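## Task

Take plate K83 out of plate nest N1 and lay it flat on the block of real-time cycler Q1, seated within the block's locators, with its well A1 at the block corner labelled A1. Close Q1's lid by pressing the LID key. Q1 is loose, so it has to finish in its original spot and orientation. Press START, and the run must still be active at the end. An active run counts for less than no run if anything you were required to change is still wrong. Nothing counts as done if only the robot is keeping it in place at the end. Finally release and move the gripper away; resting against START or Q1's housing is still acceptable.

## Robot and tools

Robot: a single Franka FR3 arm with seven revolute joints carrying a Robotiq 2F-140 two-finger gripper and one wrist camera, cam_wrist (896x504). There is only one arm, so every command addresses it alone.

Frame: the scene frame has its origin on the table surface right under the arm base, +z up, and +y to the left when looking along +x. The base itself may sit slightly tilted. Results report end_effector_position (metres) and end_effector_quat_wxyz in this frame; the point is the pinch spot between the pads when closed. The printed position can be off, more so at long reach. The fingers point along the gripper's +z and open and close along its y axis. Closed fingertips extend about 33 mm past the pinch point, open ones about 9 mm; closing pushes the tips roughly 24 mm further out, so leave that clearance above a surface.

execute_actions takes "actions", a list holding zero or one item, plus optional "pictures" (boolean). An empty list commands nothing and returns the state with camera images. A motion item is {"rows": [...], "steps": n}: 1 to 15 rows, n from 10 to 15 (default 15), each step lasting 1/30 s. Row k drives step k; if rows run out the last one repeats. A wait item is {"steps": n} with n up to 300, measured from the previous result and including your reply time. Images come back only with an empty list or pictures true. A rejected call moves nothing.

Each row is one flat list of 10 numbers, always in this order: absolute target angles in radians for fr3_joint1 to fr3_joint7 (the same convention as the Joint positions line), then gripper position, force_limit and speed, each in [-1, 1]. Joint ranges in order: waist -2.744..2.744, shoulder -1.784..1.784, upper arm roll -2.901..2.901, elbow -3.042..-0.152, forearm roll -2.807..2.807, wrist pitch 0.544..4.517, wrist roll -3.016..3.016. A target more than 0.018 rad beyond a stated end, and further out than the joint's latest reading, gets the call rejected; true ends can differ by up to 0.018 rad, and a target past a true end is clipped there, sometimes reported as "joint sent to its limit" (possibly about an earlier action). Each step the target sent is kept near the measured angle: within 0.248 rad for joints 1-4, 0.677 for joint 5, 0.715 for joint 6 and 1.54 for joint 7, and all targets are pulled back together if they would move the hand more than 70 mm from where it is. Far moves therefore take several calls.

Gripper numbers: position +1 is fully open (140 mm), about -0.8 brings the pads together, -1 closes until blocked. force_limit about 14 N at -1, 60 N at 0, 107 N at +1 (for parts up to 40 mm). speed about 30, 140, 250 mm/s at -1, 0, +1. To grasp, send -1 and confirm object_status 2. Codes: 0 moving, 1 blocked while opening, 2 blocked while closing, 3 at target or pads met (a thin part may still be held). Stopped fingers stay put until the position number changes by 0.01 or more or the object yields. To squeeze harder, raise force_limit and switch position between -1 and -0.98. position_measured is in counts: 3 open, 230 pads touching, not linear in mm.

Result lines: Joint positions and Joint velocities list the seven joints in column order (rad, rad/s). "joint command not followed" means the clearance check altered or blocked targets (mounts and posts count as part of the arm). HELD marks steps whose row was not fully sent. Each result is taken 10 steps before its action ends; those steps run while you compose the next call, and the simulation keeps running during your reply. The arm keeps heading to the last row's target until it has nearly stopped or a step is HELD.

Faults: a joint torque reaching its load limit (85 N m for joints 1-4, 11 N m for joints 5-7) or any outside force on the arm, gripper or held part reaching 85 N (held weight included) halts the arm for 10 s and drops the rest of the call. MOTOR HOT warns of heating from holding loads; an OVER-TEMPERATURE FAULT brakes the arm until it cools. Avoid such stops, drops, slips, slams and hard shoves, and never knock anything off the table, which ends the scene.

zoom_image: {"camera": "cam_wrist", "region": [x0, y0, x1, y1]} in pixels of the latest full image, top-left origin, at most 504x504; it returns a finer close-up. Calibration: pinhole plus radial model, fx = fy = 316, principal point about (445.8, 253.0); pose is derived from joint readings and may be off by roughly 0.5 degrees and 2.5 mm.

read_manual returns only licence texts. finished_scene {"scene": 1 or 2} closes that scene irreversibly, reports success and gives the next task. Replying without a tool call ends all remaining scenes.

Cycler Q1: its upper front keys, left to right as you face it, are CLEAR, START, LID, STOP. LID toggles the lid; LID and START are ignored while the lid is mid-travel. A blocked lid stops, the lamp goes red, and LID and START stay dead until CLEAR releases and opens it. A blue lamp means a run is active. On labelled items, well A1 lies at the labelled short end, in the corner far from the labelled long side. Loose objects may occasionally get a brief push.

Each tool is called as name([rows], argument=value, ...), one row to a line, values as JSON.

## Session

execute_actions(actions=[])

Scene clock: 0.00 s of 10800.00 s.
end_effector_position=(+0.4008, -0.3741, +0.3001) position_measured=3 object_status=3 end_effector_quat_wxyz=(-0.246, +0.782, -0.565, -0.096)
Joint positions: [-0.989  0.334  0.001 -1.669  0.391  1.62  -1.381]
Joint velocities: [-0.    -0.    -0.     0.001  0.001  0.001  0.002]

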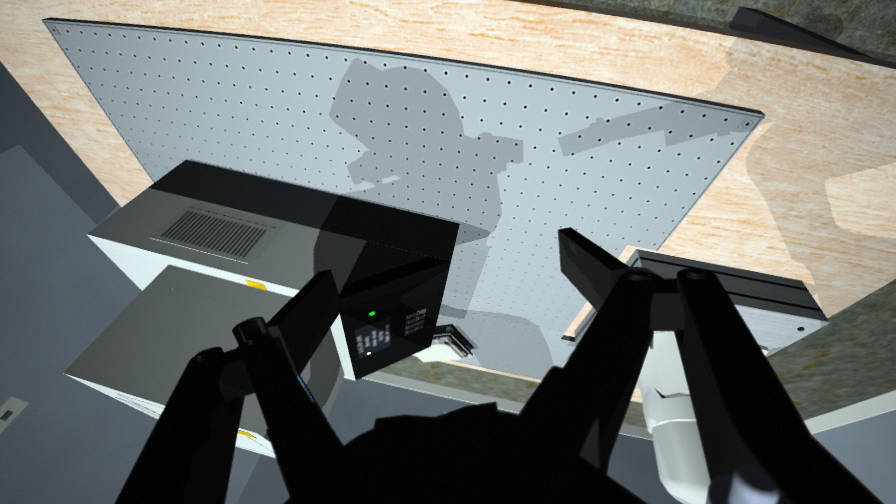

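execute_actions([
  {"rows":[[-0.6,-0.3,0,-1.6,0,1.5,-0.8,1,0,0]]},
])

execute_actions([
  {"steps":120},
], pictures=true)

Scene clock: 0.70 s of 10800.00 s.
end_effector_position=(+0.4085, -0.3536, +0.3622) position_measured=3 object_status=3 end_effector_quat_wxyz=(-0.140, +0.818, -0.550, -0.097)
Joint positions: [-0.845  0.207 -0.015 -1.647  0.222  1.582 -1.261]
Joint velocities: [ 0.964 -0.969  0.111  0.224 -0.669 -0.166  0.596]
Steps of this call (steps 1 to 16: nothing new was sent; steps 17 to 21: the first 5 steps of this action). Readings (joint positions | what the end effector reports):
17: [-0.970 0.325 -0.011 -1.669 0.351 1.612 -1.355] | position_measured=3 object_status=3
18: [-0.942 0.301 -0.017 -1.668 0.309 1.602 -1.328] | position_measured=3 object_status=3
20: [-0.878 0.240 -0.017 -1.654 0.247 1.588 -1.281] | position_measured=3 object_status=3
21: the state above

Scene clock: 4.70 s of 10800.00 s.
end_effector_position=(+0.3998, -0.2620, +0.6357) position_measured=3 object_status=3 end_effector_quat_wxyz=(-0.011, +0.778, -0.620, +0.107)
Joint positions: [-0.601 -0.3    0.001 -1.599  0.003  1.503 -0.807]
Joint velocities: [-0.001  0.001 -0.001 -0.001 -0.    -0.     0.002]
Kept back: nothing.
Steps of this call (steps 1 to 10: the last 10 steps of your previous action; steps 11 to 60: the robot went on to your last target; steps 61 to 120: nothing new was sent). Readings (joint positions | what the end effector reports):
1: [-0.811 0.175 -0.013 -1.640 0.200 1.577 -1.241] | position_measured=3 object_status=3
2: [-0.779 0.141 -0.010 -1.635 0.180 1.572 -1.222] | position_measured=3 object_status=3
4: [-0.723 0.072 -0.002 -1.626 0.144 1.562 -1.183] | position_measured=3 object_status=3
8: [-0.652 -0.079 0.008 -1.615 0.091 1.546 -1.113] | position_measured=3 object_status=3
120: the state above
The arm was judged still, so your last target was given up. Only a new action makes it travel on or press farther. Fingers that are still opening or closing keep moving.
camera_calibration (this result's frames):
cam_wrist: T_world_to_cam=[[-0.978591, -0.0817519, -0.188882, 0.490505], [-0.114603, 0.978734, 0.170136, 0.212075], [0.170956, 0.18814, -0.967149, 0.781828], [0, 0, 0, 1]] pos_world=[0.37065, -0.314559, 0.81271]

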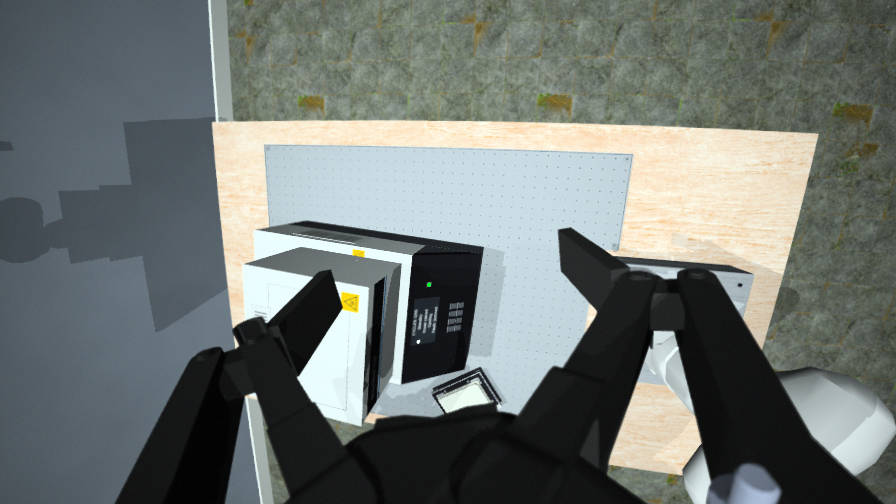

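execute_actions([
  {"rows":[[0.5,-0.3,0,-1.6,0,1.5,0.3,1,0,0]]},
])

execute_actions([
  {"steps":90},
], pictures=true)

Scene clock: 5.20 s of 10800.00 s.
end_effector_position=(+0.4404, -0.1862, +0.6353) position_measured=3 object_status=3 end_effector_quat_wxyz=(-0.034, +0.747, -0.656, +0.101)
Joint positions: [-0.406 -0.3   -0.012 -1.599 -0.001  1.503 -0.531]
Joint velocities: [ 1.205  0.009  0.116 -0.001 -0.001  0.001  1.425]
Steps of this call (steps 1 to 10: nothing new was sent; steps 11 to 15: the first 5 steps of this action). Readings (joint positions | what the end effector reports):
11: [-0.571 -0.300 -0.012 -1.599 0.000 1.503 -0.748] | position_measured=3 object_status=3
12: [-0.532 -0.300 -0.016 -1.599 -0.001 1.503 -0.688] | position_measured=3 object_status=3
14: [-0.449 -0.300 -0.014 -1.599 -0.001 1.503 -0.580] | position_measured=3 object_status=3
15: the state above

Scene clock: 8.20 s of 10800.00 s.
end_effector_position=(+0.4155, +0.2431, +0.6321) position_measured=3 object_status=3 end_effector_quat_wxyz=(-0.095, +0.778, -0.620, +0.043)
Joint positions: [ 0.499 -0.299  0.001 -1.599  0.001  1.503  0.293]
Joint velocities: [ 0.     0.    -0.001 -0.001 -0.    -0.    -0.001]
Kept back: nothing.
Steps of this call (steps 1 to 10: the last 10 steps of your previous action; steps 11 to 75: the robot went on to your last target; steps 76 to 90: nothing new was sent). Readings (joint positions | what the end effector reports):
1: [-0.363 -0.299 -0.010 -1.599 -0.001 1.503 -0.484] | position_measured=3 object_status=3
2: [-0.320 -0.299 -0.009 -1.599 -0.001 1.503 -0.439] | position_measured=3 object_status=3
4: [-0.232 -0.299 -0.006 -1.599 -0.001 1.503 -0.356] | position_measured=3 object_status=3
8: [-0.053 -0.298 -0.003 -1.599 -0.002 1.503 -0.216] | position_measured=3 object_status=3
90: the state above
The arm was judged still, so your last target was given up. Only a new action makes it travel on or press farther. Fingers that are still opening or closing keep moving.
camera_calibration (this result's frames):
cam_wrist: T_world_to_cam=[[-0.976434, -0.0597037, -0.207392, 0.551972], [-0.134634, 0.919563, 0.369157, -0.383031], [0.16867, 0.388379, -0.905931, 0.59425], [0, 0, 0, 1]] pos_world=[0.387162, 0.154381, 0.794223]

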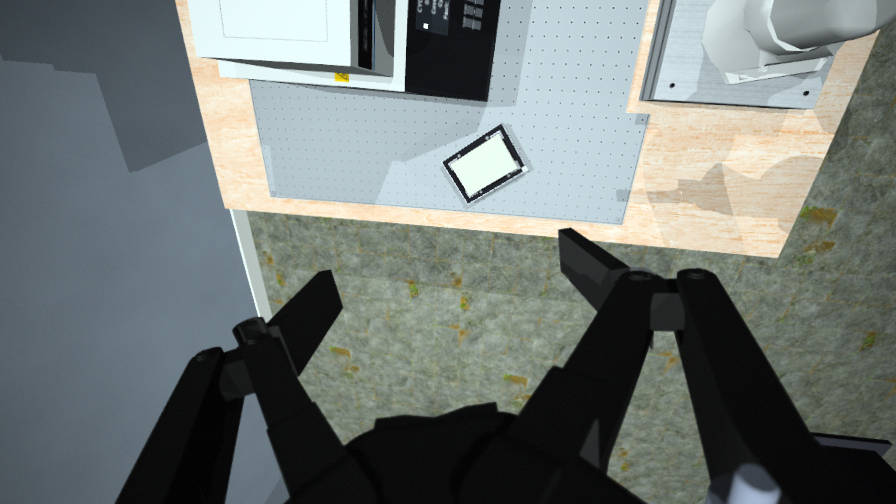

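execute_actions([
  {"rows":[[0.1,-0.44,0,-2.288,0,1.848,-0.1,1,0,0]]},
])

execute_actions([
  {"steps":75},
], pictures=true)

Scene clock: 9.43 s of 10800.00 s.
end_effector_position=(+0.4470, +0.1686, +0.5995) position_measured=3 object_status=3 end_effector_quat_wxyz=(-0.102, +0.751, -0.649, +0.062)
Joint positions: [ 0.319 -0.385  0.011 -1.785  0.003  1.632  0.205]
Joint velocities: [-1.075 -0.322 -0.109 -1.044 -0.008  0.541 -0.447]
Steps of this call (steps 1 to 32: nothing new was sent; steps 33 to 37: the first 5 steps of this action). Readings (joint positions | what the end effector reports):
33: [0.471 -0.316 0.013 -1.633 0.003 1.534 0.275] | position_measured=3 object_status=3
34: [0.435 -0.338 0.016 -1.674 0.003 1.563 0.255] | position_measured=3 object_status=3
36: [0.358 -0.373 0.013 -1.749 0.003 1.612 0.220] | position_measured=3 object_status=3
37: the state above

Scene clock: 11.93 s of 10800.00 s.
end_effector_position=(+0.4137, +0.0518, +0.3959) position_measured=3 object_status=3 end_effector_quat_wxyz=(-0.000, +0.778, -0.629, +0.004)
Joint positions: [ 0.101 -0.439 -0.001 -2.286  0.002  1.845 -0.093]
Joint velocities: [ 0.     0.001  0.001  0.001 -0.     0.001 -0.001]
Kept back: nothing.
Steps of this call (steps 1 to 10: the last 10 steps of your previous action; steps 11 to 60: the robot went on to your last target; steps 61 to 75: nothing new was sent). Readings (joint positions | what the end effector reports):
1: [0.282 -0.396 0.009 -1.823 0.003 1.653 0.189] | position_measured=3 object_status=3
2: [0.248 -0.406 0.006 -1.865 0.003 1.673 0.173] | position_measured=3 object_status=3
4: [0.192 -0.421 0.000 -1.955 0.003 1.710 0.141] | position_measured=3 object_status=3
8: [0.132 -0.432 -0.004 -2.145 0.002 1.764 0.083] | position_measured=3 object_status=3
75: the state above
The arm was judged still, so your last target was given up. Only a new action makes it travel on or press farther. Fingers that are still opening or closing keep moving.
camera_calibration (this result's frames):
cam_wrist: T_world_to_cam=[[-0.998175, -0.0555097, -0.0237695, 0.425816], [-0.0600588, 0.953482, 0.295406, -0.123532], [0.00626582, 0.296295, -0.955076, 0.546305], [0, 0, 0, 1]] pos_world=[0.414196, -0.020445, 0.568376]

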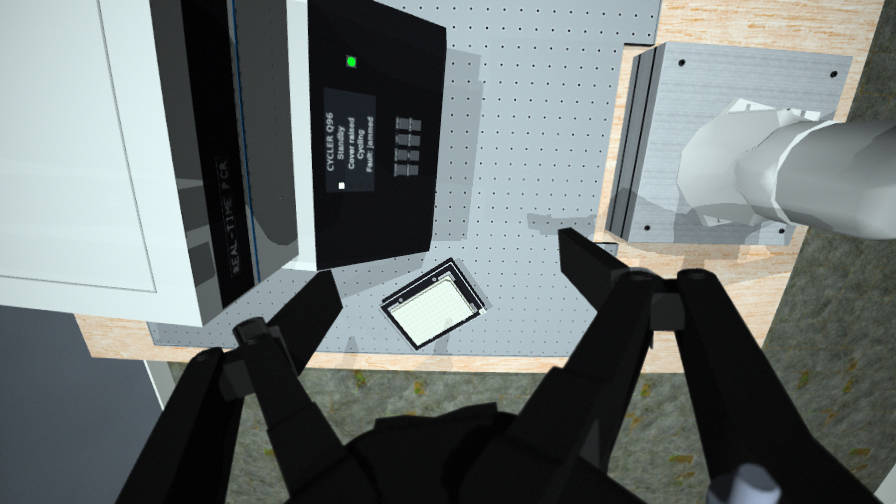

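execute_actions([
  {"rows":[[-0.05,-0.9,0,-2.9,0,2.9,1.4,1,0,0]]},
])

execute_actions([
  {"steps":90},
], pictures=true)

Scene clock: 13.17 s of 10800.00 s.
end_effector_position=(+0.4448, +0.0214, +0.4099) position_measured=3 object_status=3 end_effector_quat_wxyz=(+0.103, -0.638, +0.758, -0.082)
Joint positions: [ 0.023 -0.596  0.002 -2.459  0.002  2.119  0.214]
Joint velocities: [-0.37  -1.062 -0.044 -1.024  0.001  1.624  1.708]
Steps of this call (steps 1 to 32: nothing new was sent; steps 33 to 37: the first 5 steps of this action). Readings (joint positions | what the end effector reports):
33: [0.088 -0.458 0.004 -2.315 0.002 1.893 -0.035] | position_measured=3 object_status=3
34: [0.070 -0.491 0.005 -2.352 0.002 1.948 0.031] | position_measured=3 object_status=3
36: [0.037 -0.560 0.003 -2.423 0.002 2.061 0.155] | position_measured=3 object_status=3
37: the state above

Scene clock: 16.17 s of 10800.00 s.
end_effector_position=(+0.4878, -0.0131, +0.4670) position_measured=3 object_status=3 end_effector_quat_wxyz=(+0.435, -0.066, +0.897, -0.047)
Joint positions: [-0.049 -0.899 -0.001 -2.898  0.002  2.897  1.393]
Joint velocities: [-0.     0.001  0.001  0.     0.001 -0.     0.   ]
Kept back: nothing.
Steps of this call (steps 1 to 10: the last 10 steps of your previous action; steps 11 to 60: the robot went on to your last target; steps 61 to 90: nothing new was sent). Readings (joint positions | what the end effector reports):
1: [0.012 -0.632 0.001 -2.495 0.002 2.177 0.271] | position_measured=3 object_status=3
2: [0.002 -0.669 -0.000 -2.531 0.002 2.236 0.325] | position_measured=3 object_status=3
4: [-0.016 -0.752 -0.000 -2.622 0.002 2.377 0.458] | position_measured=3 object_status=3
8: [-0.043 -0.877 -0.001 -2.841 0.002 2.660 0.788] | position_measured=3 object_status=3
90: the state above
The arm was judged still, so your last target was given up. Only a new action makes it travel on or press farther. Fingers that are still opening or closing keep moving.
camera_calibration (this result's frames):
cam_wrist: T_world_to_cam=[[0.0325983, 0.99898, -0.0312429, 0.0124461], [0.353089, 0.0177332, 0.935422, -0.590874], [0.935022, -0.0415247, -0.352151, -0.106053], [0, 0, 0, 1]] pos_world=[0.307388, -0.0063591, 0.515759]

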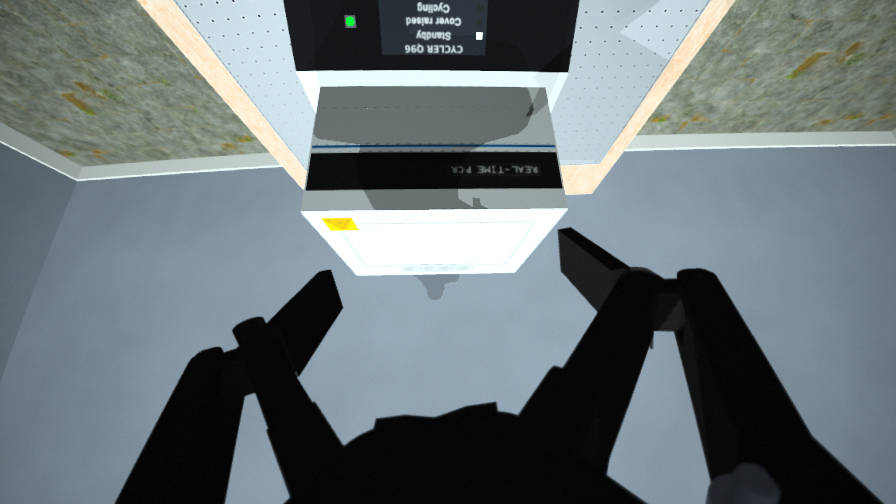

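execute_actions([
  {"rows":[[-0.05,-0.6,0,-2.95,0,2.9,1.52,-1,0,0]]},
])

execute_actions([
  {"steps":60},
], pictures=true)

Scene clock: 16.77 s of 10800.00 s.
end_effector_position=(+0.4846, -0.0135, +0.3794) position_measured=32 object_status=0 end_effector_quat_wxyz=(+0.359, -0.056, +0.931, -0.035)
Joint positions: [-0.049 -0.743 -0.001 -2.918  0.002  2.903  1.419]
Joint velocities: [-0.     1.044  0.    -0.209  0.001 -0.008  0.181]
Steps of this call (steps 1 to 13: nothing new was sent; steps 14 to 18: the first 5 steps of this action). Readings (joint positions | what the end effector reports):
14: [-0.049 -0.882 -0.001 -2.897 0.002 2.901 1.398] | position_measured=3 object_status=0
15: [-0.049 -0.849 -0.001 -2.899 0.002 2.903 1.403] | position_measured=9 object_status=0
17: [-0.049 -0.778 -0.001 -2.911 0.002 2.903 1.413] | position_measured=24 object_status=0
18: the state above

Scene clock: 18.77 s of 10800.00 s.
end_effector_position=(+0.4593, -0.0133, +0.2899) position_measured=233 object_status=3 end_effector_quat_wxyz=(+0.275, -0.012, +0.961, -0.014)
Joint positions: [-0.049 -0.601 -0.001 -2.952  0.002  2.898  1.513]
Joint velocities: [ 0.     0.001  0.001 -0.002 -0.001  0.     0.001]
Kept back: nothing.
Steps of this call (steps 1 to 10: the last 10 steps of your previous action; steps 11 to 45: the robot went on to your last target; steps 46 to 60: nothing new was sent). Readings (joint positions | what the end effector reports):
1: [-0.049 -0.708 -0.001 -2.925 0.002 2.903 1.427] | position_measured=39 object_status=0
2: [-0.049 -0.674 -0.001 -2.932 0.002 2.902 1.435] | position_measured=47 object_status=0
4: [-0.049 -0.625 -0.001 -2.946 0.002 2.900 1.451] | position_measured=62 object_status=0
8: [-0.049 -0.602 -0.001 -2.952 0.002 2.898 1.473] | position_measured=92 object_status=0
60: the state above
The arm was judged still, so your last target was given up. Only a new action makes it travel on or press farther. Fingers that are still opening or closing keep moving.
camera_calibration (this result's frames):
cam_wrist: T_world_to_cam=[[0.125147, 0.99159, 0.0329885, -0.0532681], [0.644882, -0.106568, 0.756816, -0.499009], [0.753966, -0.0734398, -0.652795, 0.0280918], [0, 0, 0, 1]] pos_world=[0.307288, 0.00170489, 0.397753]

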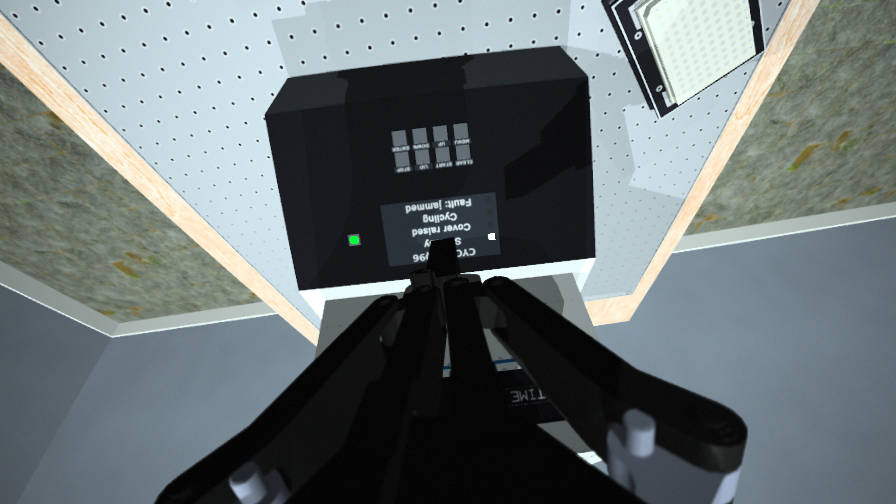

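execute_actions([
  {"rows":[[-0.097,-0.3,0,-2.164,0,1.928,1.46,-1,0,0]]},
])

execute_actions([
  {"steps":60},
])

execute_actions([
  {"rows":[[-0.097,-0.216,0,-2.222,0,2.006,1.46,-1,0,0]]},
])

execute_actions([
  {"steps":40},
], pictures=true)

Scene clock: 19.70 s of 10800.00 s.
end_effector_position=(+0.4444, -0.0229, +0.2547) position_measured=233 object_status=3 end_effector_quat_wxyz=(+0.149, -0.006, +0.989, -0.011)
Joint positions: [-0.072 -0.452  0.001 -2.785  0.002  2.624  1.505]
Joint velocities: [-0.127  0.894  0.     1.133  0.001 -1.829 -0.053]
Steps of this call (steps 1 to 23: nothing new was sent; steps 24 to 28: the first 5 steps of this action). Readings (joint positions | what the end effector reports):
24: [-0.053 -0.582 0.001 -2.928 0.002 2.853 1.512] | position_measured=233 object_status=3
25: [-0.058 -0.549 0.001 -2.892 0.002 2.800 1.510] | position_measured=233 object_status=3
27: [-0.068 -0.483 0.001 -2.823 0.002 2.688 1.507] | position_measured=233 object_status=3
28: the state above

Scene clock: 21.70 s of 10800.00 s.
end_effector_position=(+0.4813, -0.0354, +0.4025) position_measured=233 object_status=3 end_effector_quat_wxyz=(+0.038, -0.013, +0.999, -0.005)
Joint positions: [-0.096 -0.301  0.    -2.166  0.001  1.931  1.467]
Joint velocities: [-0.     0.     0.001  0.001  0.     0.     0.001]
Kept back: nothing.
Steps of this call (steps 1 to 10: the last 10 steps of your previous action; steps 11 to 45: the robot went on to your last target; steps 46 to 60: nothing new was sent). Readings (joint positions | what the end effector reports):
1: [-0.077 -0.422 0.001 -2.743 0.002 2.553 1.503] | position_measured=233 object_status=3
2: [-0.081 -0.392 0.001 -2.691 0.002 2.471 1.501] | position_measured=233 object_status=3
4: [-0.089 -0.333 0.001 -2.551 0.001 2.294 1.494] | position_measured=233 object_status=3
8: [-0.095 -0.301 0.000 -2.293 0.001 2.110 1.486] | position_measured=233 object_status=3
60: the state above
The arm was judged still, so your last target was given up. Only a new action makes it travel on or press farther. Fingers that are still opening or closing keep moving.

Scene clock: 21.87 s of 10800.00 s.
end_effector_position=(+0.4744, -0.0352, +0.3467) position_measured=233 object_status=3 end_effector_quat_wxyz=(-0.002, -0.013, +1.000, -0.002)
Joint positions: [-0.096 -0.226  0.    -2.214  0.001  1.976  1.467]
Joint velocities: [ 0.001  0.321  0.    -0.231 -0.001  0.118 -0.   ]
Steps of this call (steps 1 to 5: the first 5 steps of this action). Readings (joint positions | what the end effector reports):
1: [-0.096 -0.294 0.000 -2.170 0.001 1.945 1.467] | position_measured=233 object_status=3
2: [-0.096 -0.276 0.000 -2.181 0.001 1.957 1.467] | position_measured=233 object_status=3
4: [-0.096 -0.239 0.000 -2.205 0.001 1.972 1.467] | position_measured=233 object_status=3
5: the state above

Scene clock: 23.20 s of 10800.00 s.
end_effector_position=(+0.4782, -0.0355, +0.3392) position_measured=233 object_status=3 end_effector_quat_wxyz=(+0.001, -0.013, +1.000, -0.002)
Joint positions: [-0.096 -0.215  0.    -2.224  0.001  2.003  1.467]
Joint velocities: [ 0.001  0.001 -0.     0.001 -0.003  0.    -0.001]
Kept back: nothing.
Steps of this call (steps 1 to 10: the last 10 steps of your previous action; steps 11 to 30: the robot went on to your last target; steps 31 to 40: nothing new was sent). Readings (joint positions | what the end effector reports):
1: [-0.096 -0.218 0.000 -2.220 0.001 1.980 1.467] | position_measured=233 object_status=3
2: [-0.096 -0.213 0.000 -2.223 0.001 1.983 1.467] | position_measured=233 object_status=3
4: [-0.096 -0.212 0.000 -2.224 0.001 1.989 1.467] | position_measured=233 object_status=3
8: [-0.096 -0.214 0.000 -2.224 0.001 1.996 1.467] | position_measured=233 object_status=3
40: the state above
The arm was judged still, so your last target was given up. Only a new action makes it travel on or press farther. Fingers that are still opening or closing keep moving.
camera_calibration (this result's frames):
cam_wrist: T_world_to_cam=[[0.129077, 0.991399, -0.0216284, -0.0185396], [0.946034, -0.116574, 0.302373, -0.541146], [0.297251, -0.0594907, -0.952944, 0.36506], [0, 0, 0, 1]] pos_world=[0.405821, -0.0229859, 0.511108]

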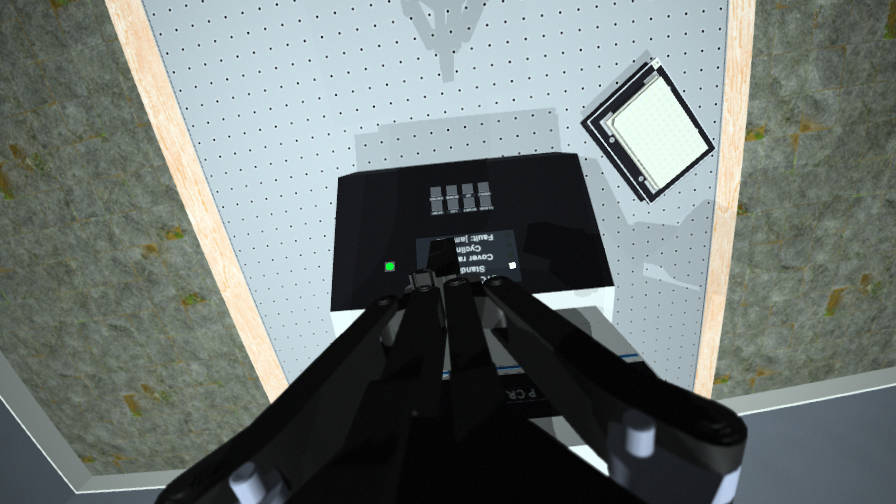

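execute_actions([
  {"rows":[[-0.085,-0.106,0,-2.492,0,2.386,1.47,-1,0,0]]},
])

execute_actions([
  {"steps":50},
], pictures=true)

Scene clock: 23.80 s of 10800.00 s.
end_effector_position=(+0.4521, -0.0314, +0.2475) position_measured=233 object_status=3 end_effector_quat_wxyz=(-0.024, -0.016, +1.000, +0.000)
Joint positions: [-0.09  -0.153  0.    -2.395  0.001  2.184  1.467]
Joint velocities: [ 0.049  0.618  0.    -1.228  0.     1.195 -0.001]
Steps of this call (steps 1 to 13: nothing new was sent; steps 14 to 18: the first 5 steps of this action). Readings (joint positions | what the end effector reports):
14: [-0.095 -0.214 0.000 -2.244 0.001 2.038 1.467] | position_measured=233 object_status=3
15: [-0.094 -0.205 0.000 -2.278 0.001 2.072 1.467] | position_measured=233 object_status=3
17: [-0.092 -0.172 0.000 -2.354 0.001 2.142 1.467] | position_measured=233 object_status=3
18: the state above

Scene clock: 25.47 s of 10800.00 s.
end_effector_position=(+0.4563, -0.0303, +0.2004) position_measured=233 object_status=3 end_effector_quat_wxyz=(+0.002, -0.018, +1.000, -0.002)
Joint positions: [-0.086 -0.105  0.    -2.492  0.001  2.383  1.467]
Joint velocities: [ 0.     0.     0.     0.001 -0.001  0.001 -0.   ]
Kept back: nothing.
Steps of this call (steps 1 to 10: the last 10 steps of your previous action; steps 11 to 45: the robot went on to your last target; steps 46 to 50: nothing new was sent). Readings (joint positions | what the end effector reports):
1: [-0.089 -0.132 0.000 -2.431 0.001 2.218 1.467] | position_measured=233 object_status=3
2: [-0.088 -0.116 0.000 -2.458 0.001 2.245 1.467] | position_measured=233 object_status=3
4: [-0.087 -0.100 0.000 -2.486 0.001 2.286 1.467] | position_measured=233 object_status=3
8: [-0.086 -0.102 0.000 -2.492 0.001 2.338 1.467] | position_measured=233 object_status=3
50: the state above
The arm was judged still, so your last target was given up. Only a new action makes it travel on or press farther. Fingers that are still opening or closing keep moving.
camera_calibration (this result's frames):
cam_wrist: T_world_to_cam=[[0.120167, 0.992513, -0.0218662, -0.0197471], [0.946627, -0.10792, 0.303728, -0.478132], [0.299095, -0.0571974, -0.952508, 0.238827], [0, 0, 0, 1]] pos_world=[0.383554, -0.0183406, 0.372275]

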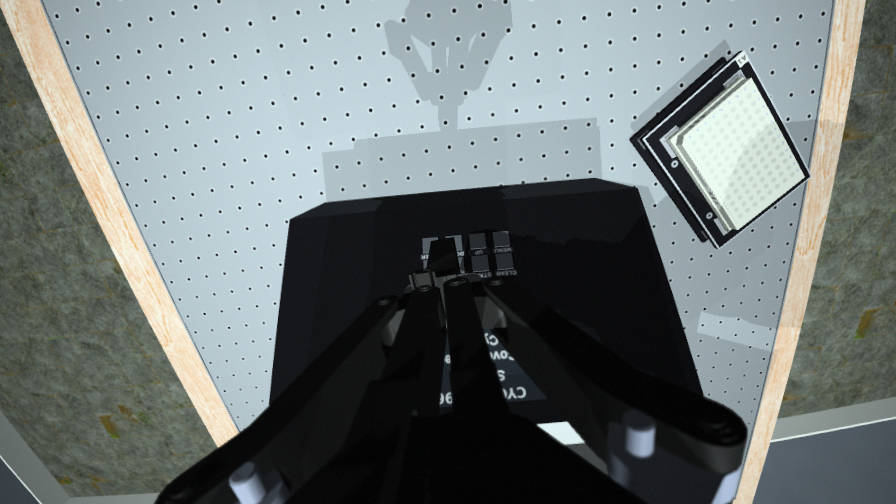

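execute_actions([
  {"rows":[[-0.072,-0.106,0,-2.492,0,2.386,1.47,-1,0,0]]},
])

execute_actions([
  {"rows":[[-0.072,-0.106,0,-2.505,0,2.41,1.47,-1,0,0],[-0.072,-0.106,0,-2.505,0,2.41,1.47,-1,0,0],[-0.072,-0.106,0,-2.505,0,2.41,1.47,-1,0,0],[-0.072,-0.106,0,-2.505,0,2.41,1.47,-1,0,0],[-0.072,-0.09,0,-2.52,0,2.43,1.47,-1,0,0]]},
])

execute_actions([
  {"steps":40},
], pictures=true)

Scene clock: 26.37 s of 10800.00 s.
end_effector_position=(+0.4566, -0.0252, +0.2004) position_measured=233 object_status=3 end_effector_quat_wxyz=(+0.002, -0.023, +1.000, -0.002)
Joint positions: [-0.075 -0.105 -0.    -2.492  0.001  2.383  1.467]
Joint velocities: [ 0.029  0.    -0.002  0.     0.    -0.001  0.002]
Steps of this call (steps 1 to 22: nothing new was sent; steps 23 to 27: the first 5 steps of this action). Readings (joint positions | what the end effector reports):
23: [-0.084 -0.105 -0.001 -2.492 0.001 2.383 1.467] | position_measured=233 object_status=3
24: [-0.081 -0.105 -0.001 -2.492 0.001 2.383 1.467] | position_measured=233 object_status=3
26: [-0.076 -0.105 -0.001 -2.492 0.001 2.383 1.467] | position_measured=233 object_status=3
27: the state above

Scene clock: 26.87 s of 10800.00 s.
end_effector_position=(+0.4563, -0.0246, +0.1971) position_measured=233 object_status=3 end_effector_quat_wxyz=(+0.005, -0.024, +1.000, -0.003)
Joint positions: [-0.073 -0.104 -0.    -2.504  0.001  2.401  1.467]
Joint velocities: [ 0.     0.071 -0.    -0.11   0.     0.179 -0.   ]
Steps of this call (steps 1 to 10: the last 10 steps of your previous action; steps 11 to 15: the first 5 steps of this action). Readings (joint positions | what the end effector reports):
11: [-0.073 -0.105 -0.000 -2.494 0.001 2.387 1.467] | position_measured=233 object_status=3
12: [-0.073 -0.105 -0.000 -2.497 0.001 2.390 1.467] | position_measured=233 object_status=3
14: [-0.073 -0.105 -0.000 -2.501 0.001 2.396 1.467] | position_measured=233 object_status=3
15: the state above

Scene clock: 28.20 s of 10800.00 s.
end_effector_position=(+0.4533, -0.0244, +0.1873) position_measured=233 object_status=3 end_effector_quat_wxyz=(+0.004, -0.024, +1.000, -0.002)
Joint positions: [-0.073 -0.091 -0.    -2.519  0.001  2.427  1.467]
Joint velocities: [0.001 0.001 0.    0.    0.    0.    0.   ]
Kept back: nothing.
Steps of this call (steps 1 to 10: the last 10 steps of your previous action; steps 11 to 30: the robot went on to your last target; steps 31 to 40: nothing new was sent). Readings (joint positions | what the end effector reports):
1: [-0.073 -0.101 -0.000 -2.508 0.001 2.406 1.467] | position_measured=233 object_status=3
2: [-0.073 -0.097 -0.000 -2.511 0.001 2.410 1.467] | position_measured=233 object_status=3
4: [-0.073 -0.093 -0.000 -2.516 0.001 2.415 1.467] | position_measured=233 object_status=3
8: [-0.073 -0.091 -0.000 -2.519 0.001 2.421 1.467] | position_measured=233 object_status=3
40: the state above
The arm was judged still, so your last target was given up. Only a new action makes it travel on or press farther. Fingers that are still opening or closing keep moving.
camera_calibration (this result's frames):
cam_wrist: T_world_to_cam=[[0.107806, 0.993933, -0.0217775, -0.0198648], [0.946672, -0.0959408, 0.307582, -0.471177], [0.303627, -0.0537754, -0.951272, 0.225354], [0, 0, 0, 1]] pos_world=[0.379769, -0.0133423, 0.358866]

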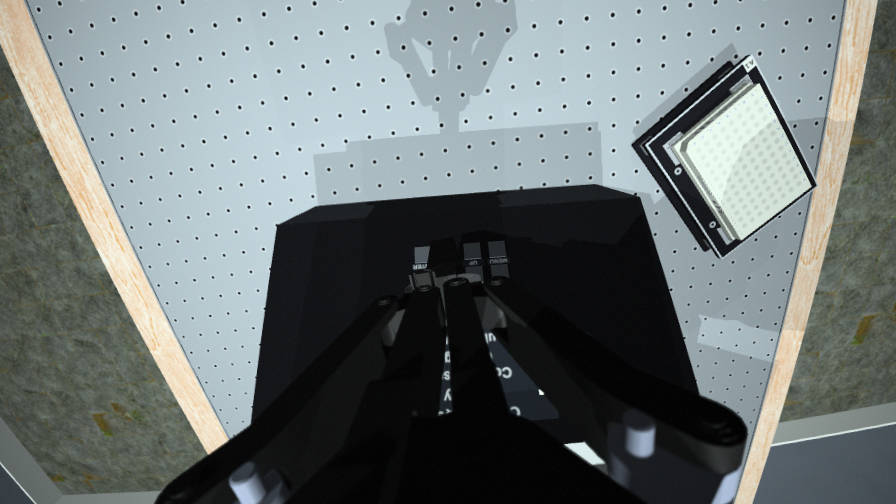

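execute_actions([
  {"rows":[[-0.072,-0.078,0,-2.505,0,2.43,1.47,-1,0,0],[-0.072,-0.078,0,-2.505,0,2.435,1.47,-1,0,0],[-0.072,-0.078,0,-2.505,0,2.44,1.47,-1,0,0],[-0.072,-0.07,0,-2.505,0,2.45,1.47,-1,0,0],[-0.072,-0.065,0,-2.505,0,2.455,1.47,-1,0,0],[-0.072,-0.06,0,-2.505,0,2.455,1.47,-1,0,0],[-0.072,-0.05,0,-2.505,0,2.455,1.47,-1,0,0]]},
])

execute_actions([
  {"steps":40},
], pictures=true)

Scene clock: 29.13 s of 10800.00 s.
end_effector_position=(+0.4590, -0.0248, +0.1862) position_measured=233 object_status=3 end_effector_quat_wxyz=(+0.007, -0.024, +1.000, -0.003)
Joint positions: [-0.073 -0.077 -0.    -2.508  0.001  2.436  1.467]
Joint velocities: [-0.     0.117  0.001  0.032 -0.001  0.104  0.   ]
Steps of this call (steps 1 to 23: nothing new was sent; steps 24 to 28: the first 5 steps of this action). Readings (joint positions | what the end effector reports):
24: [-0.073 -0.089 -0.000 -2.516 0.001 2.427 1.467] | position_measured=233 object_status=3
25: [-0.073 -0.086 -0.000 -2.513 0.001 2.428 1.467] | position_measured=233 object_status=3
27: [-0.073 -0.081 -0.000 -2.509 0.001 2.432 1.467] | position_measured=233 object_status=3
28: the state above

Scene clock: 30.47 s of 10800.00 s.
end_effector_position=(+0.4590, -0.0248, +0.1765) position_measured=233 object_status=3 end_effector_quat_wxyz=(+0.003, -0.024, +1.000, -0.002)
Joint positions: [-0.073 -0.051 -0.    -2.506  0.001  2.452  1.467]
Joint velocities: [ 0.     0.    -0.001 -0.001 -0.     0.    -0.001]
Kept back: nothing.
Steps of this call (steps 1 to 10: the last 10 steps of your previous action; steps 11 to 30: the robot went on to your last target; steps 31 to 40: nothing new was sent). Readings (joint positions | what the end effector reports):
1: [-0.073 -0.073 -0.000 -2.507 0.001 2.439 1.467] | position_measured=233 object_status=3
2: [-0.073 -0.067 -0.000 -2.506 0.001 2.442 1.467] | position_measured=233 object_status=3
4: [-0.073 -0.057 -0.000 -2.506 0.001 2.445 1.467] | position_measured=233 object_status=3
8: [-0.073 -0.052 -0.000 -2.506 0.001 2.448 1.467] | position_measured=233 object_status=3
40: the state above
The arm was judged still, so your last target was given up. Only a new action makes it travel on or press farther. Fingers that are still opening or closing keep moving.
camera_calibration (this result's frames):
cam_wrist: T_world_to_cam=[[0.107735, 0.993938, -0.0219233, -0.0202981], [0.947268, -0.0959326, 0.305746, -0.473181], [0.30179, -0.0537068, -0.951861, 0.214254], [0, 0, 0, 1]] pos_world=[0.385757, -0.0137116, 0.348168]

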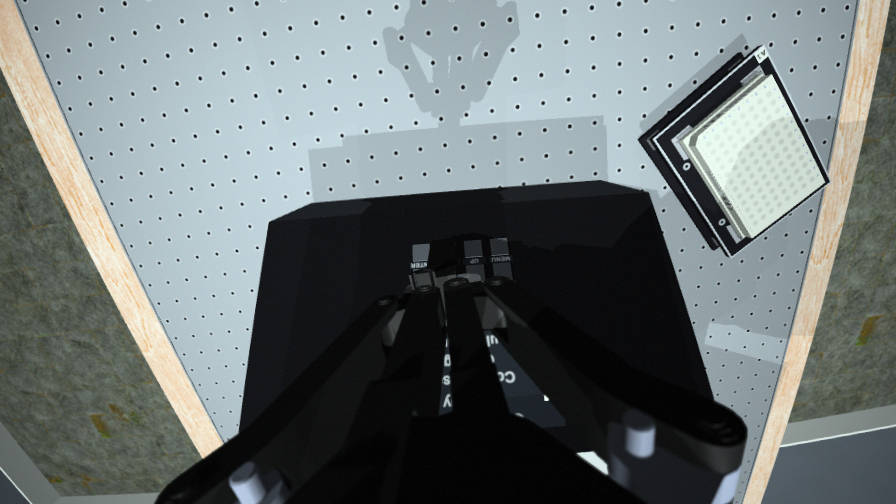

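execute_actions([
  {"rows":[[-0.072,-0.038,0,-2.49,0,2.46,1.47,-1,0,0],[-0.072,-0.038,0,-2.49,0,2.47,1.47,-1,0,0],[-0.072,-0.038,0,-2.49,0,2.48,1.47,-1,0,0],[-0.072,-0.03,0,-2.49,0,2.485,1.47,-1,0,0],[-0.072,-0.02,0,-2.49,0,2.485,1.47,-1,0,0],[-0.072,-0.012,0,-2.49,0,2.485,1.47,-1,0,0],[-0.072,-0.005,0,-2.49,0,2.485,1.47,-1,0,0]]},
])

execute_actions([
  {"steps":40},
], pictures=true)

Scene clock: 31.20 s of 10800.00 s.
end_effector_position=(+0.4642, -0.0250, +0.1761) position_measured=233 object_status=3 end_effector_quat_wxyz=(+0.006, -0.024, +1.000, -0.003)
Joint positions: [-0.073 -0.04  -0.    -2.495  0.001  2.457  1.467]
Joint velocities: [ 0.     0.038 -0.     0.042  0.    -0.029 -0.   ]
Steps of this call (steps 1 to 17: nothing new was sent; steps 18 to 22: the first 5 steps of this action). Readings (joint positions | what the end effector reports):
18: [-0.073 -0.049 -0.000 -2.503 0.001 2.452 1.467] | position_measured=233 object_status=3
19: [-0.073 -0.046 -0.000 -2.499 0.001 2.454 1.467] | position_measured=233 object_status=3
21: [-0.073 -0.042 -0.000 -2.496 0.001 2.457 1.467] | position_measured=233 object_status=3
22: the state above

Scene clock: 32.53 s of 10800.00 s.
end_effector_position=(+0.4645, -0.0250, +0.1760) position_measured=233 object_status=3 end_effector_quat_wxyz=(+0.002, -0.024, +1.000, -0.002)
Joint positions: [-0.073 -0.034 -0.    -2.486  0.001  2.447  1.467]
Joint velocities: [-0.     0.001 -0.001 -0.001 -0.001 -0.001 -0.   ]
Kept back: nothing.
Steps of this call (steps 1 to 10: the last 10 steps of your previous action; steps 11 to 15: the robot went on to your last target; steps 16 to 40: nothing new was sent). Readings (joint positions | what the end effector reports):
1: [-0.073 -0.039 -0.000 -2.493 0.001 2.456 1.467] | position_measured=233 object_status=3
2: [-0.073 -0.037 -0.000 -2.491 0.001 2.454 1.467] | position_measured=233 object_status=3
4: [-0.073 -0.036 -0.000 -2.489 0.001 2.450 1.467] | position_measured=233 object_status=3
8: [-0.073 -0.034 -0.000 -2.487 0.001 2.448 1.467] | position_measured=233 object_status=3
40: the state above
The arm was judged still, so your last target was given up. Only a new action makes it travel on or press farther. Fingers that are still opening or closing keep moving.
camera_calibration (this result's frames):
cam_wrist: T_world_to_cam=[[0.107499, 0.993961, -0.0220383, -0.0205593], [0.947927, -0.0957854, 0.303741, -0.478225], [0.299796, -0.0535425, -0.9525, 0.213123], [0, 0, 0, 1]] pos_world=[0.391639, -0.0139607, 0.347803]

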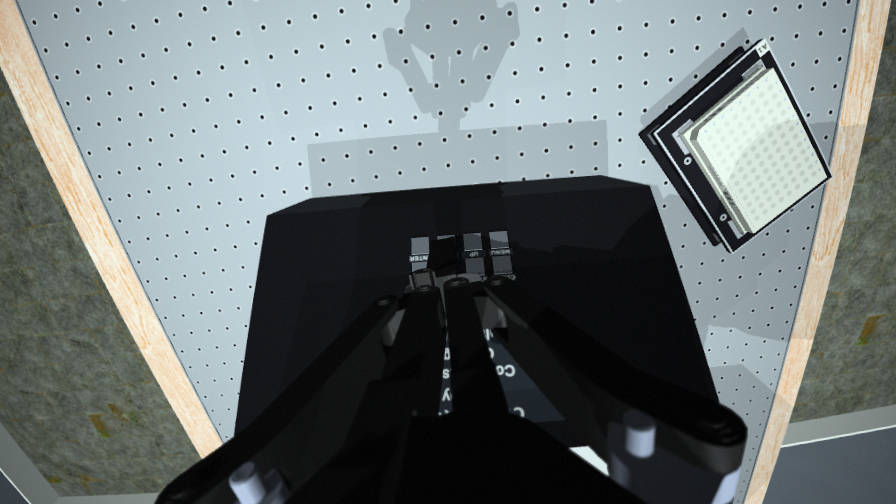

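execute_actions([
  {"rows":[[-0.072,-0.095,0,-2.52,0,2.44,1.47,-1,0,0]]},
])

execute_actions([
  {"rows":[[-0.072,-0.085,0,-2.525,0,2.46,1.47,-1,0,0],[-0.072,-0.075,0,-2.53,0,2.48,1.47,-1,0,0],[-0.072,-0.065,0,-2.535,0,2.48,1.47,-1,0,0],[-0.072,-0.055,0,-2.535,0,2.48,1.47,-1,0,0]]},
])

execute_actions([
  {"steps":60},
], pictures=true)

Scene clock: 33.10 s of 10800.00 s.
end_effector_position=(+0.4615, -0.0248, +0.1901) position_measured=233 object_status=3 end_effector_quat_wxyz=(+0.014, -0.024, +1.000, -0.003)
Joint positions: [-0.073 -0.088 -0.    -2.513  0.001  2.444  1.467]
Joint velocities: [-0.    -0.127  0.002 -0.039  0.     0.    -0.001]
Steps of this call (steps 1 to 12: nothing new was sent; steps 13 to 17: the first 5 steps of this action). Readings (joint positions | what the end effector reports):
13: [-0.073 -0.045 -0.000 -2.494 0.001 2.446 1.467] | position_measured=233 object_status=3
14: [-0.073 -0.062 -0.000 -2.503 0.001 2.445 1.467] | position_measured=233 object_status=3
16: [-0.073 -0.083 -0.000 -2.511 0.001 2.444 1.467] | position_measured=233 object_status=3
17: the state above

Scene clock: 33.60 s of 10800.00 s.
end_effector_position=(+0.4549, -0.0245, +0.1772) position_measured=233 object_status=3 end_effector_quat_wxyz=(+0.007, -0.024, +1.000, -0.003)
Joint positions: [-0.073 -0.07  -0.    -2.528  0.001  2.463  1.467]
Joint velocities: [ 0.     0.209  0.002 -0.088 -0.     0.072 -0.001]
Steps of this call (steps 1 to 10: the last 10 steps of your previous action; steps 11 to 15: the first 5 steps of this action). Readings (joint positions | what the end effector reports):
11: [-0.073 -0.093 -0.000 -2.519 0.001 2.446 1.467] | position_measured=233 object_status=3
12: [-0.073 -0.090 -0.000 -2.520 0.001 2.451 1.467] | position_measured=233 object_status=3
14: [-0.073 -0.077 -0.000 -2.525 0.001 2.461 1.467] | position_measured=233 object_status=3
15: the state above

Scene clock: 35.60 s of 10800.00 s.
end_effector_position=(+0.4521, -0.0244, +0.1695) position_measured=233 object_status=3 end_effector_quat_wxyz=(+0.004, -0.024, +1.000, -0.002)
Joint positions: [-0.073 -0.056 -0.    -2.534  0.001  2.477  1.467]
Joint velocities: [ 0.001  0.002  0.    -0.001 -0.    -0.    -0.   ]
Kept back: nothing.
Steps of this call (steps 1 to 10: the last 10 steps of your previous action; steps 11 to 30: the robot went on to your last target; steps 31 to 60: nothing new was sent). Readings (joint positions | what the end effector reports):
1: [-0.073 -0.064 -0.000 -2.531 0.001 2.465 1.467] | position_measured=233 object_status=3
2: [-0.073 -0.060 -0.000 -2.533 0.001 2.467 1.467] | position_measured=233 object_status=3
4: [-0.073 -0.056 -0.000 -2.534 0.001 2.469 1.467] | position_measured=233 object_status=3
8: [-0.073 -0.056 -0.000 -2.534 0.001 2.473 1.467] | position_measured=233 object_status=3
60: the state above
The arm was judged still, so your last target was given up. Only a new action makes it travel on or press farther. Fingers that are still opening or closing keep moving.
camera_calibration (this result's frames):
cam_wrist: T_world_to_cam=[[0.107566, 0.993957, -0.0218949, -0.0200638], [0.946964, -0.095723, 0.30675, -0.464461], [0.3028, -0.0537294, -0.951538, 0.209205], [0, 0, 0, 1]] pos_world=[0.378639, -0.0132766, 0.341101]

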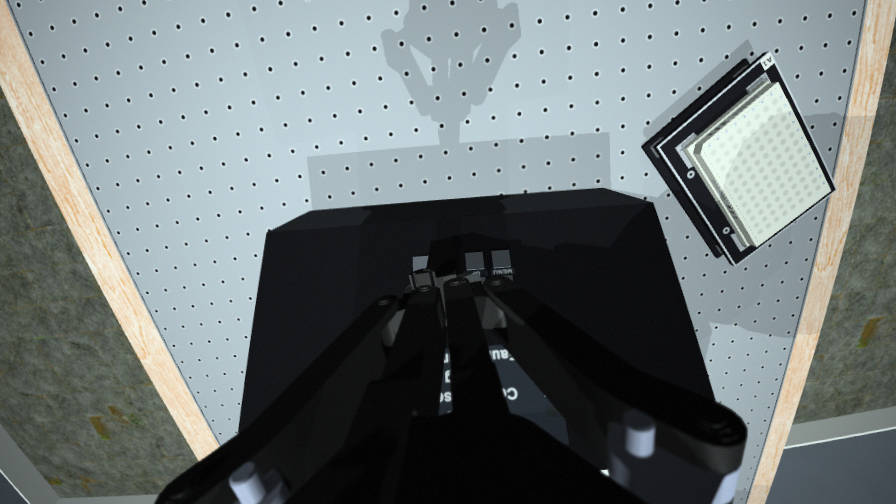

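execute_actions([
  {"rows":[[-0.072,-0.038,0,-2.535,0,2.497,1.47,-1,0,0]]},
])

execute_actions([
  {"steps":60},
], pictures=true)

Scene clock: 36.00 s of 10800.00 s.
end_effector_position=(+0.4527, -0.0244, +0.1668) position_measured=233 object_status=3 end_effector_quat_wxyz=(+0.003, -0.024, +1.000, -0.002)
Joint positions: [-0.073 -0.048 -0.    -2.534  0.001  2.484  1.467]
Joint velocities: [-0.001  0.001 -0.    -0.002  0.     0.001 -0.001]
Steps of this call (steps 1 to 7: nothing new was sent; steps 8 to 12: the first 5 steps of this action). Readings (joint positions | what the end effector reports):
8: [-0.073 -0.054 -0.000 -2.534 0.001 2.480 1.467] | position_measured=233 object_status=3
9: [-0.073 -0.050 -0.000 -2.534 0.001 2.482 1.467] | position_measured=233 object_status=3
11: [-0.073 -0.048 -0.000 -2.534 0.001 2.484 1.467] | position_measured=233 object_status=3
12: the state above

Scene clock: 38.00 s of 10800.00 s.
end_effector_position=(+0.4527, -0.0244, +0.1668) position_measured=233 object_status=3 end_effector_quat_wxyz=(+0.003, -0.024, +1.000, -0.002)
Joint positions: [-0.073 -0.048 -0.    -2.534  0.001  2.484  1.467]
Joint velocities: [ 0.     0.002 -0.001  0.001  0.     0.001  0.001]
Kept back: nothing.
Steps of this call (steps 1 to 10: the last 10 steps of your previous action; steps 11 to 15: the robot went on to your last target; steps 16 to 60: nothing new was sent). Readings (joint positions | what the end effector reports):
1: [-0.073 -0.048 -0.000 -2.534 0.001 2.484 1.467] | position_measured=233 object_status=3
2: [-0.073 -0.048 -0.000 -2.534 0.001 2.484 1.467] | position_measured=233 object_status=3
4: [-0.073 -0.048 -0.000 -2.534 0.001 2.484 1.467] | position_measured=233 object_status=3
8: [-0.073 -0.048 -0.000 -2.534 0.001 2.484 1.467] | position_measured=233 object_status=3
60: the state above
The arm was judged still, so your last target was given up. Only a new action makes it travel on or press farther. Fingers that are still opening or closing keep moving.
camera_calibration (this result's frames):
cam_wrist: T_world_to_cam=[[0.107565, 0.993956, -0.0219229, -0.0201369], [0.947063, -0.0957315, 0.306442, -0.464261], [0.302492, -0.0537249, -0.951637, 0.206568], [0, 0, 0, 1]] pos_world=[0.379365, -0.0133312, 0.338406]

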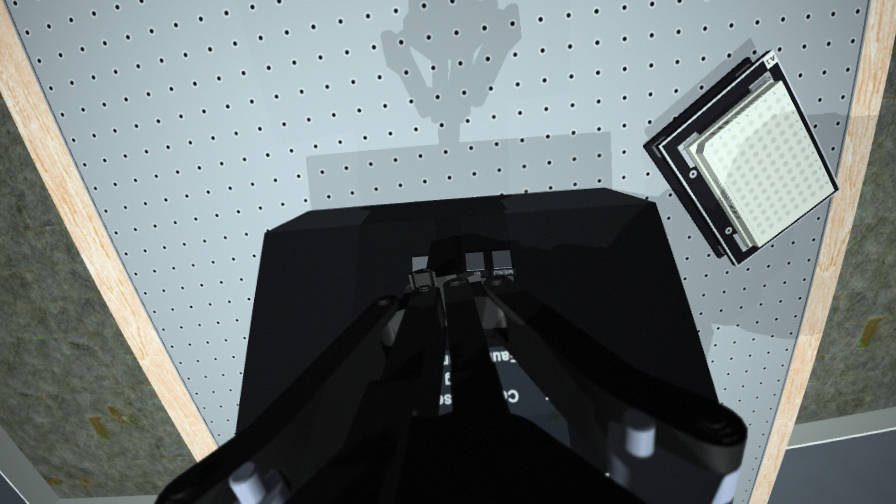

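Check from above.

execute_actions([
  {"rows":[[-0.072,-0.44,0,-2.288,0,1.95,1.47,-1,0,0]]},
])

execute_actions([
  {"steps":150},
], pictures=true)

Scene clock: 38.47 s of 10800.00 s.
end_effector_position=(+0.4831, -0.0255, +0.2593) position_measured=233 object_status=3 end_effector_quat_wxyz=(+0.037, -0.024, +0.999, -0.005)
Joint positions: [-0.073 -0.179 -0.    -2.421  0.001  2.308  1.467]
Joint velocities: [ 0.    -1.055 -0.     0.674  0.001 -0.864  0.   ]
Steps of this call (steps 1 to 9: nothing new was sent; steps 10 to 14: the first 5 steps of this action). Readings (joint positions | what the end effector reports):
10: [-0.073 -0.058 -0.000 -2.521 0.001 2.445 1.467] | position_measured=233 object_status=3
11: [-0.073 -0.082 -0.000 -2.497 0.001 2.406 1.467] | position_measured=233 object_status=3
13: [-0.073 -0.144 -0.000 -2.445 0.001 2.339 1.467] | position_measured=233 object_status=3
14: the state above

Scene clock: 43.47 s of 10800.00 s.
end_effector_position=(+0.4498, -0.0228, +0.4090) position_measured=233 object_status=3 end_effector_quat_wxyz=(+0.058, -0.024, +0.998, -0.006)
Joint positions: [-0.073 -0.441 -0.    -2.287  0.001  1.953  1.467]
Joint velocities: [ 0.001  0.001  0.002 -0.     0.002 -0.    -0.001]
Kept back: nothing.
Steps of this call (steps 1 to 10: the last 10 steps of your previous action; steps 11 to 45: the robot went on to your last target; steps 46 to 150: nothing new was sent). Readings (joint positions | what the end effector reports):
1: [-0.073 -0.215 -0.000 -2.400 0.001 2.278 1.467] | position_measured=233 object_status=3
2: [-0.073 -0.253 -0.000 -2.381 0.001 2.248 1.467] | position_measured=233 object_status=3
4: [-0.073 -0.329 -0.000 -2.342 0.001 2.179 1.467] | position_measured=233 object_status=3
8: [-0.073 -0.434 -0.000 -2.287 0.001 2.061 1.467] | position_measured=233 object_status=3
150: the state above
The arm was judged still, so your last target was given up. Only a new action makes it travel on or press farther. Fingers that are still opening or closing keep moving.
camera_calibration (this result's frames):
cam_wrist: T_world_to_cam=[[0.108384, 0.993988, -0.015548, -0.0191062], [0.907848, -0.0925947, 0.408947, -0.559735], [0.405049, -0.0584386, -0.912426, 0.375749], [0, 0, 0, 1]] pos_world=[0.358029, -0.0108789, 0.571448]

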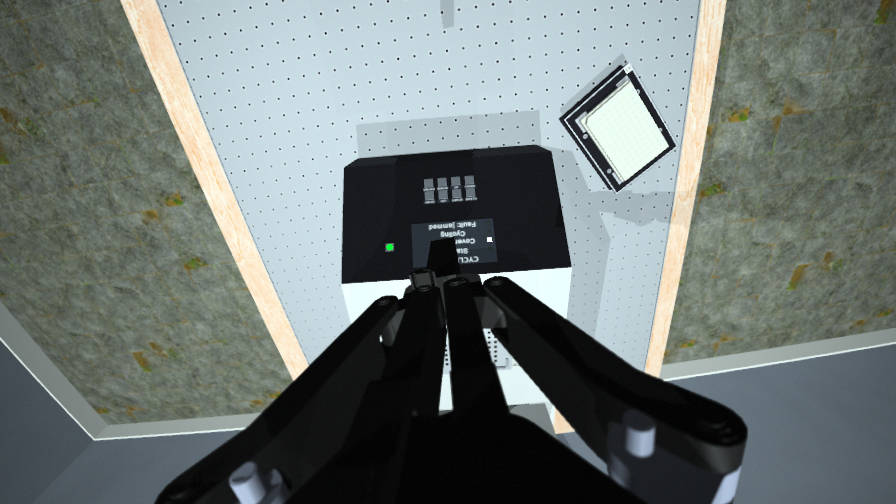

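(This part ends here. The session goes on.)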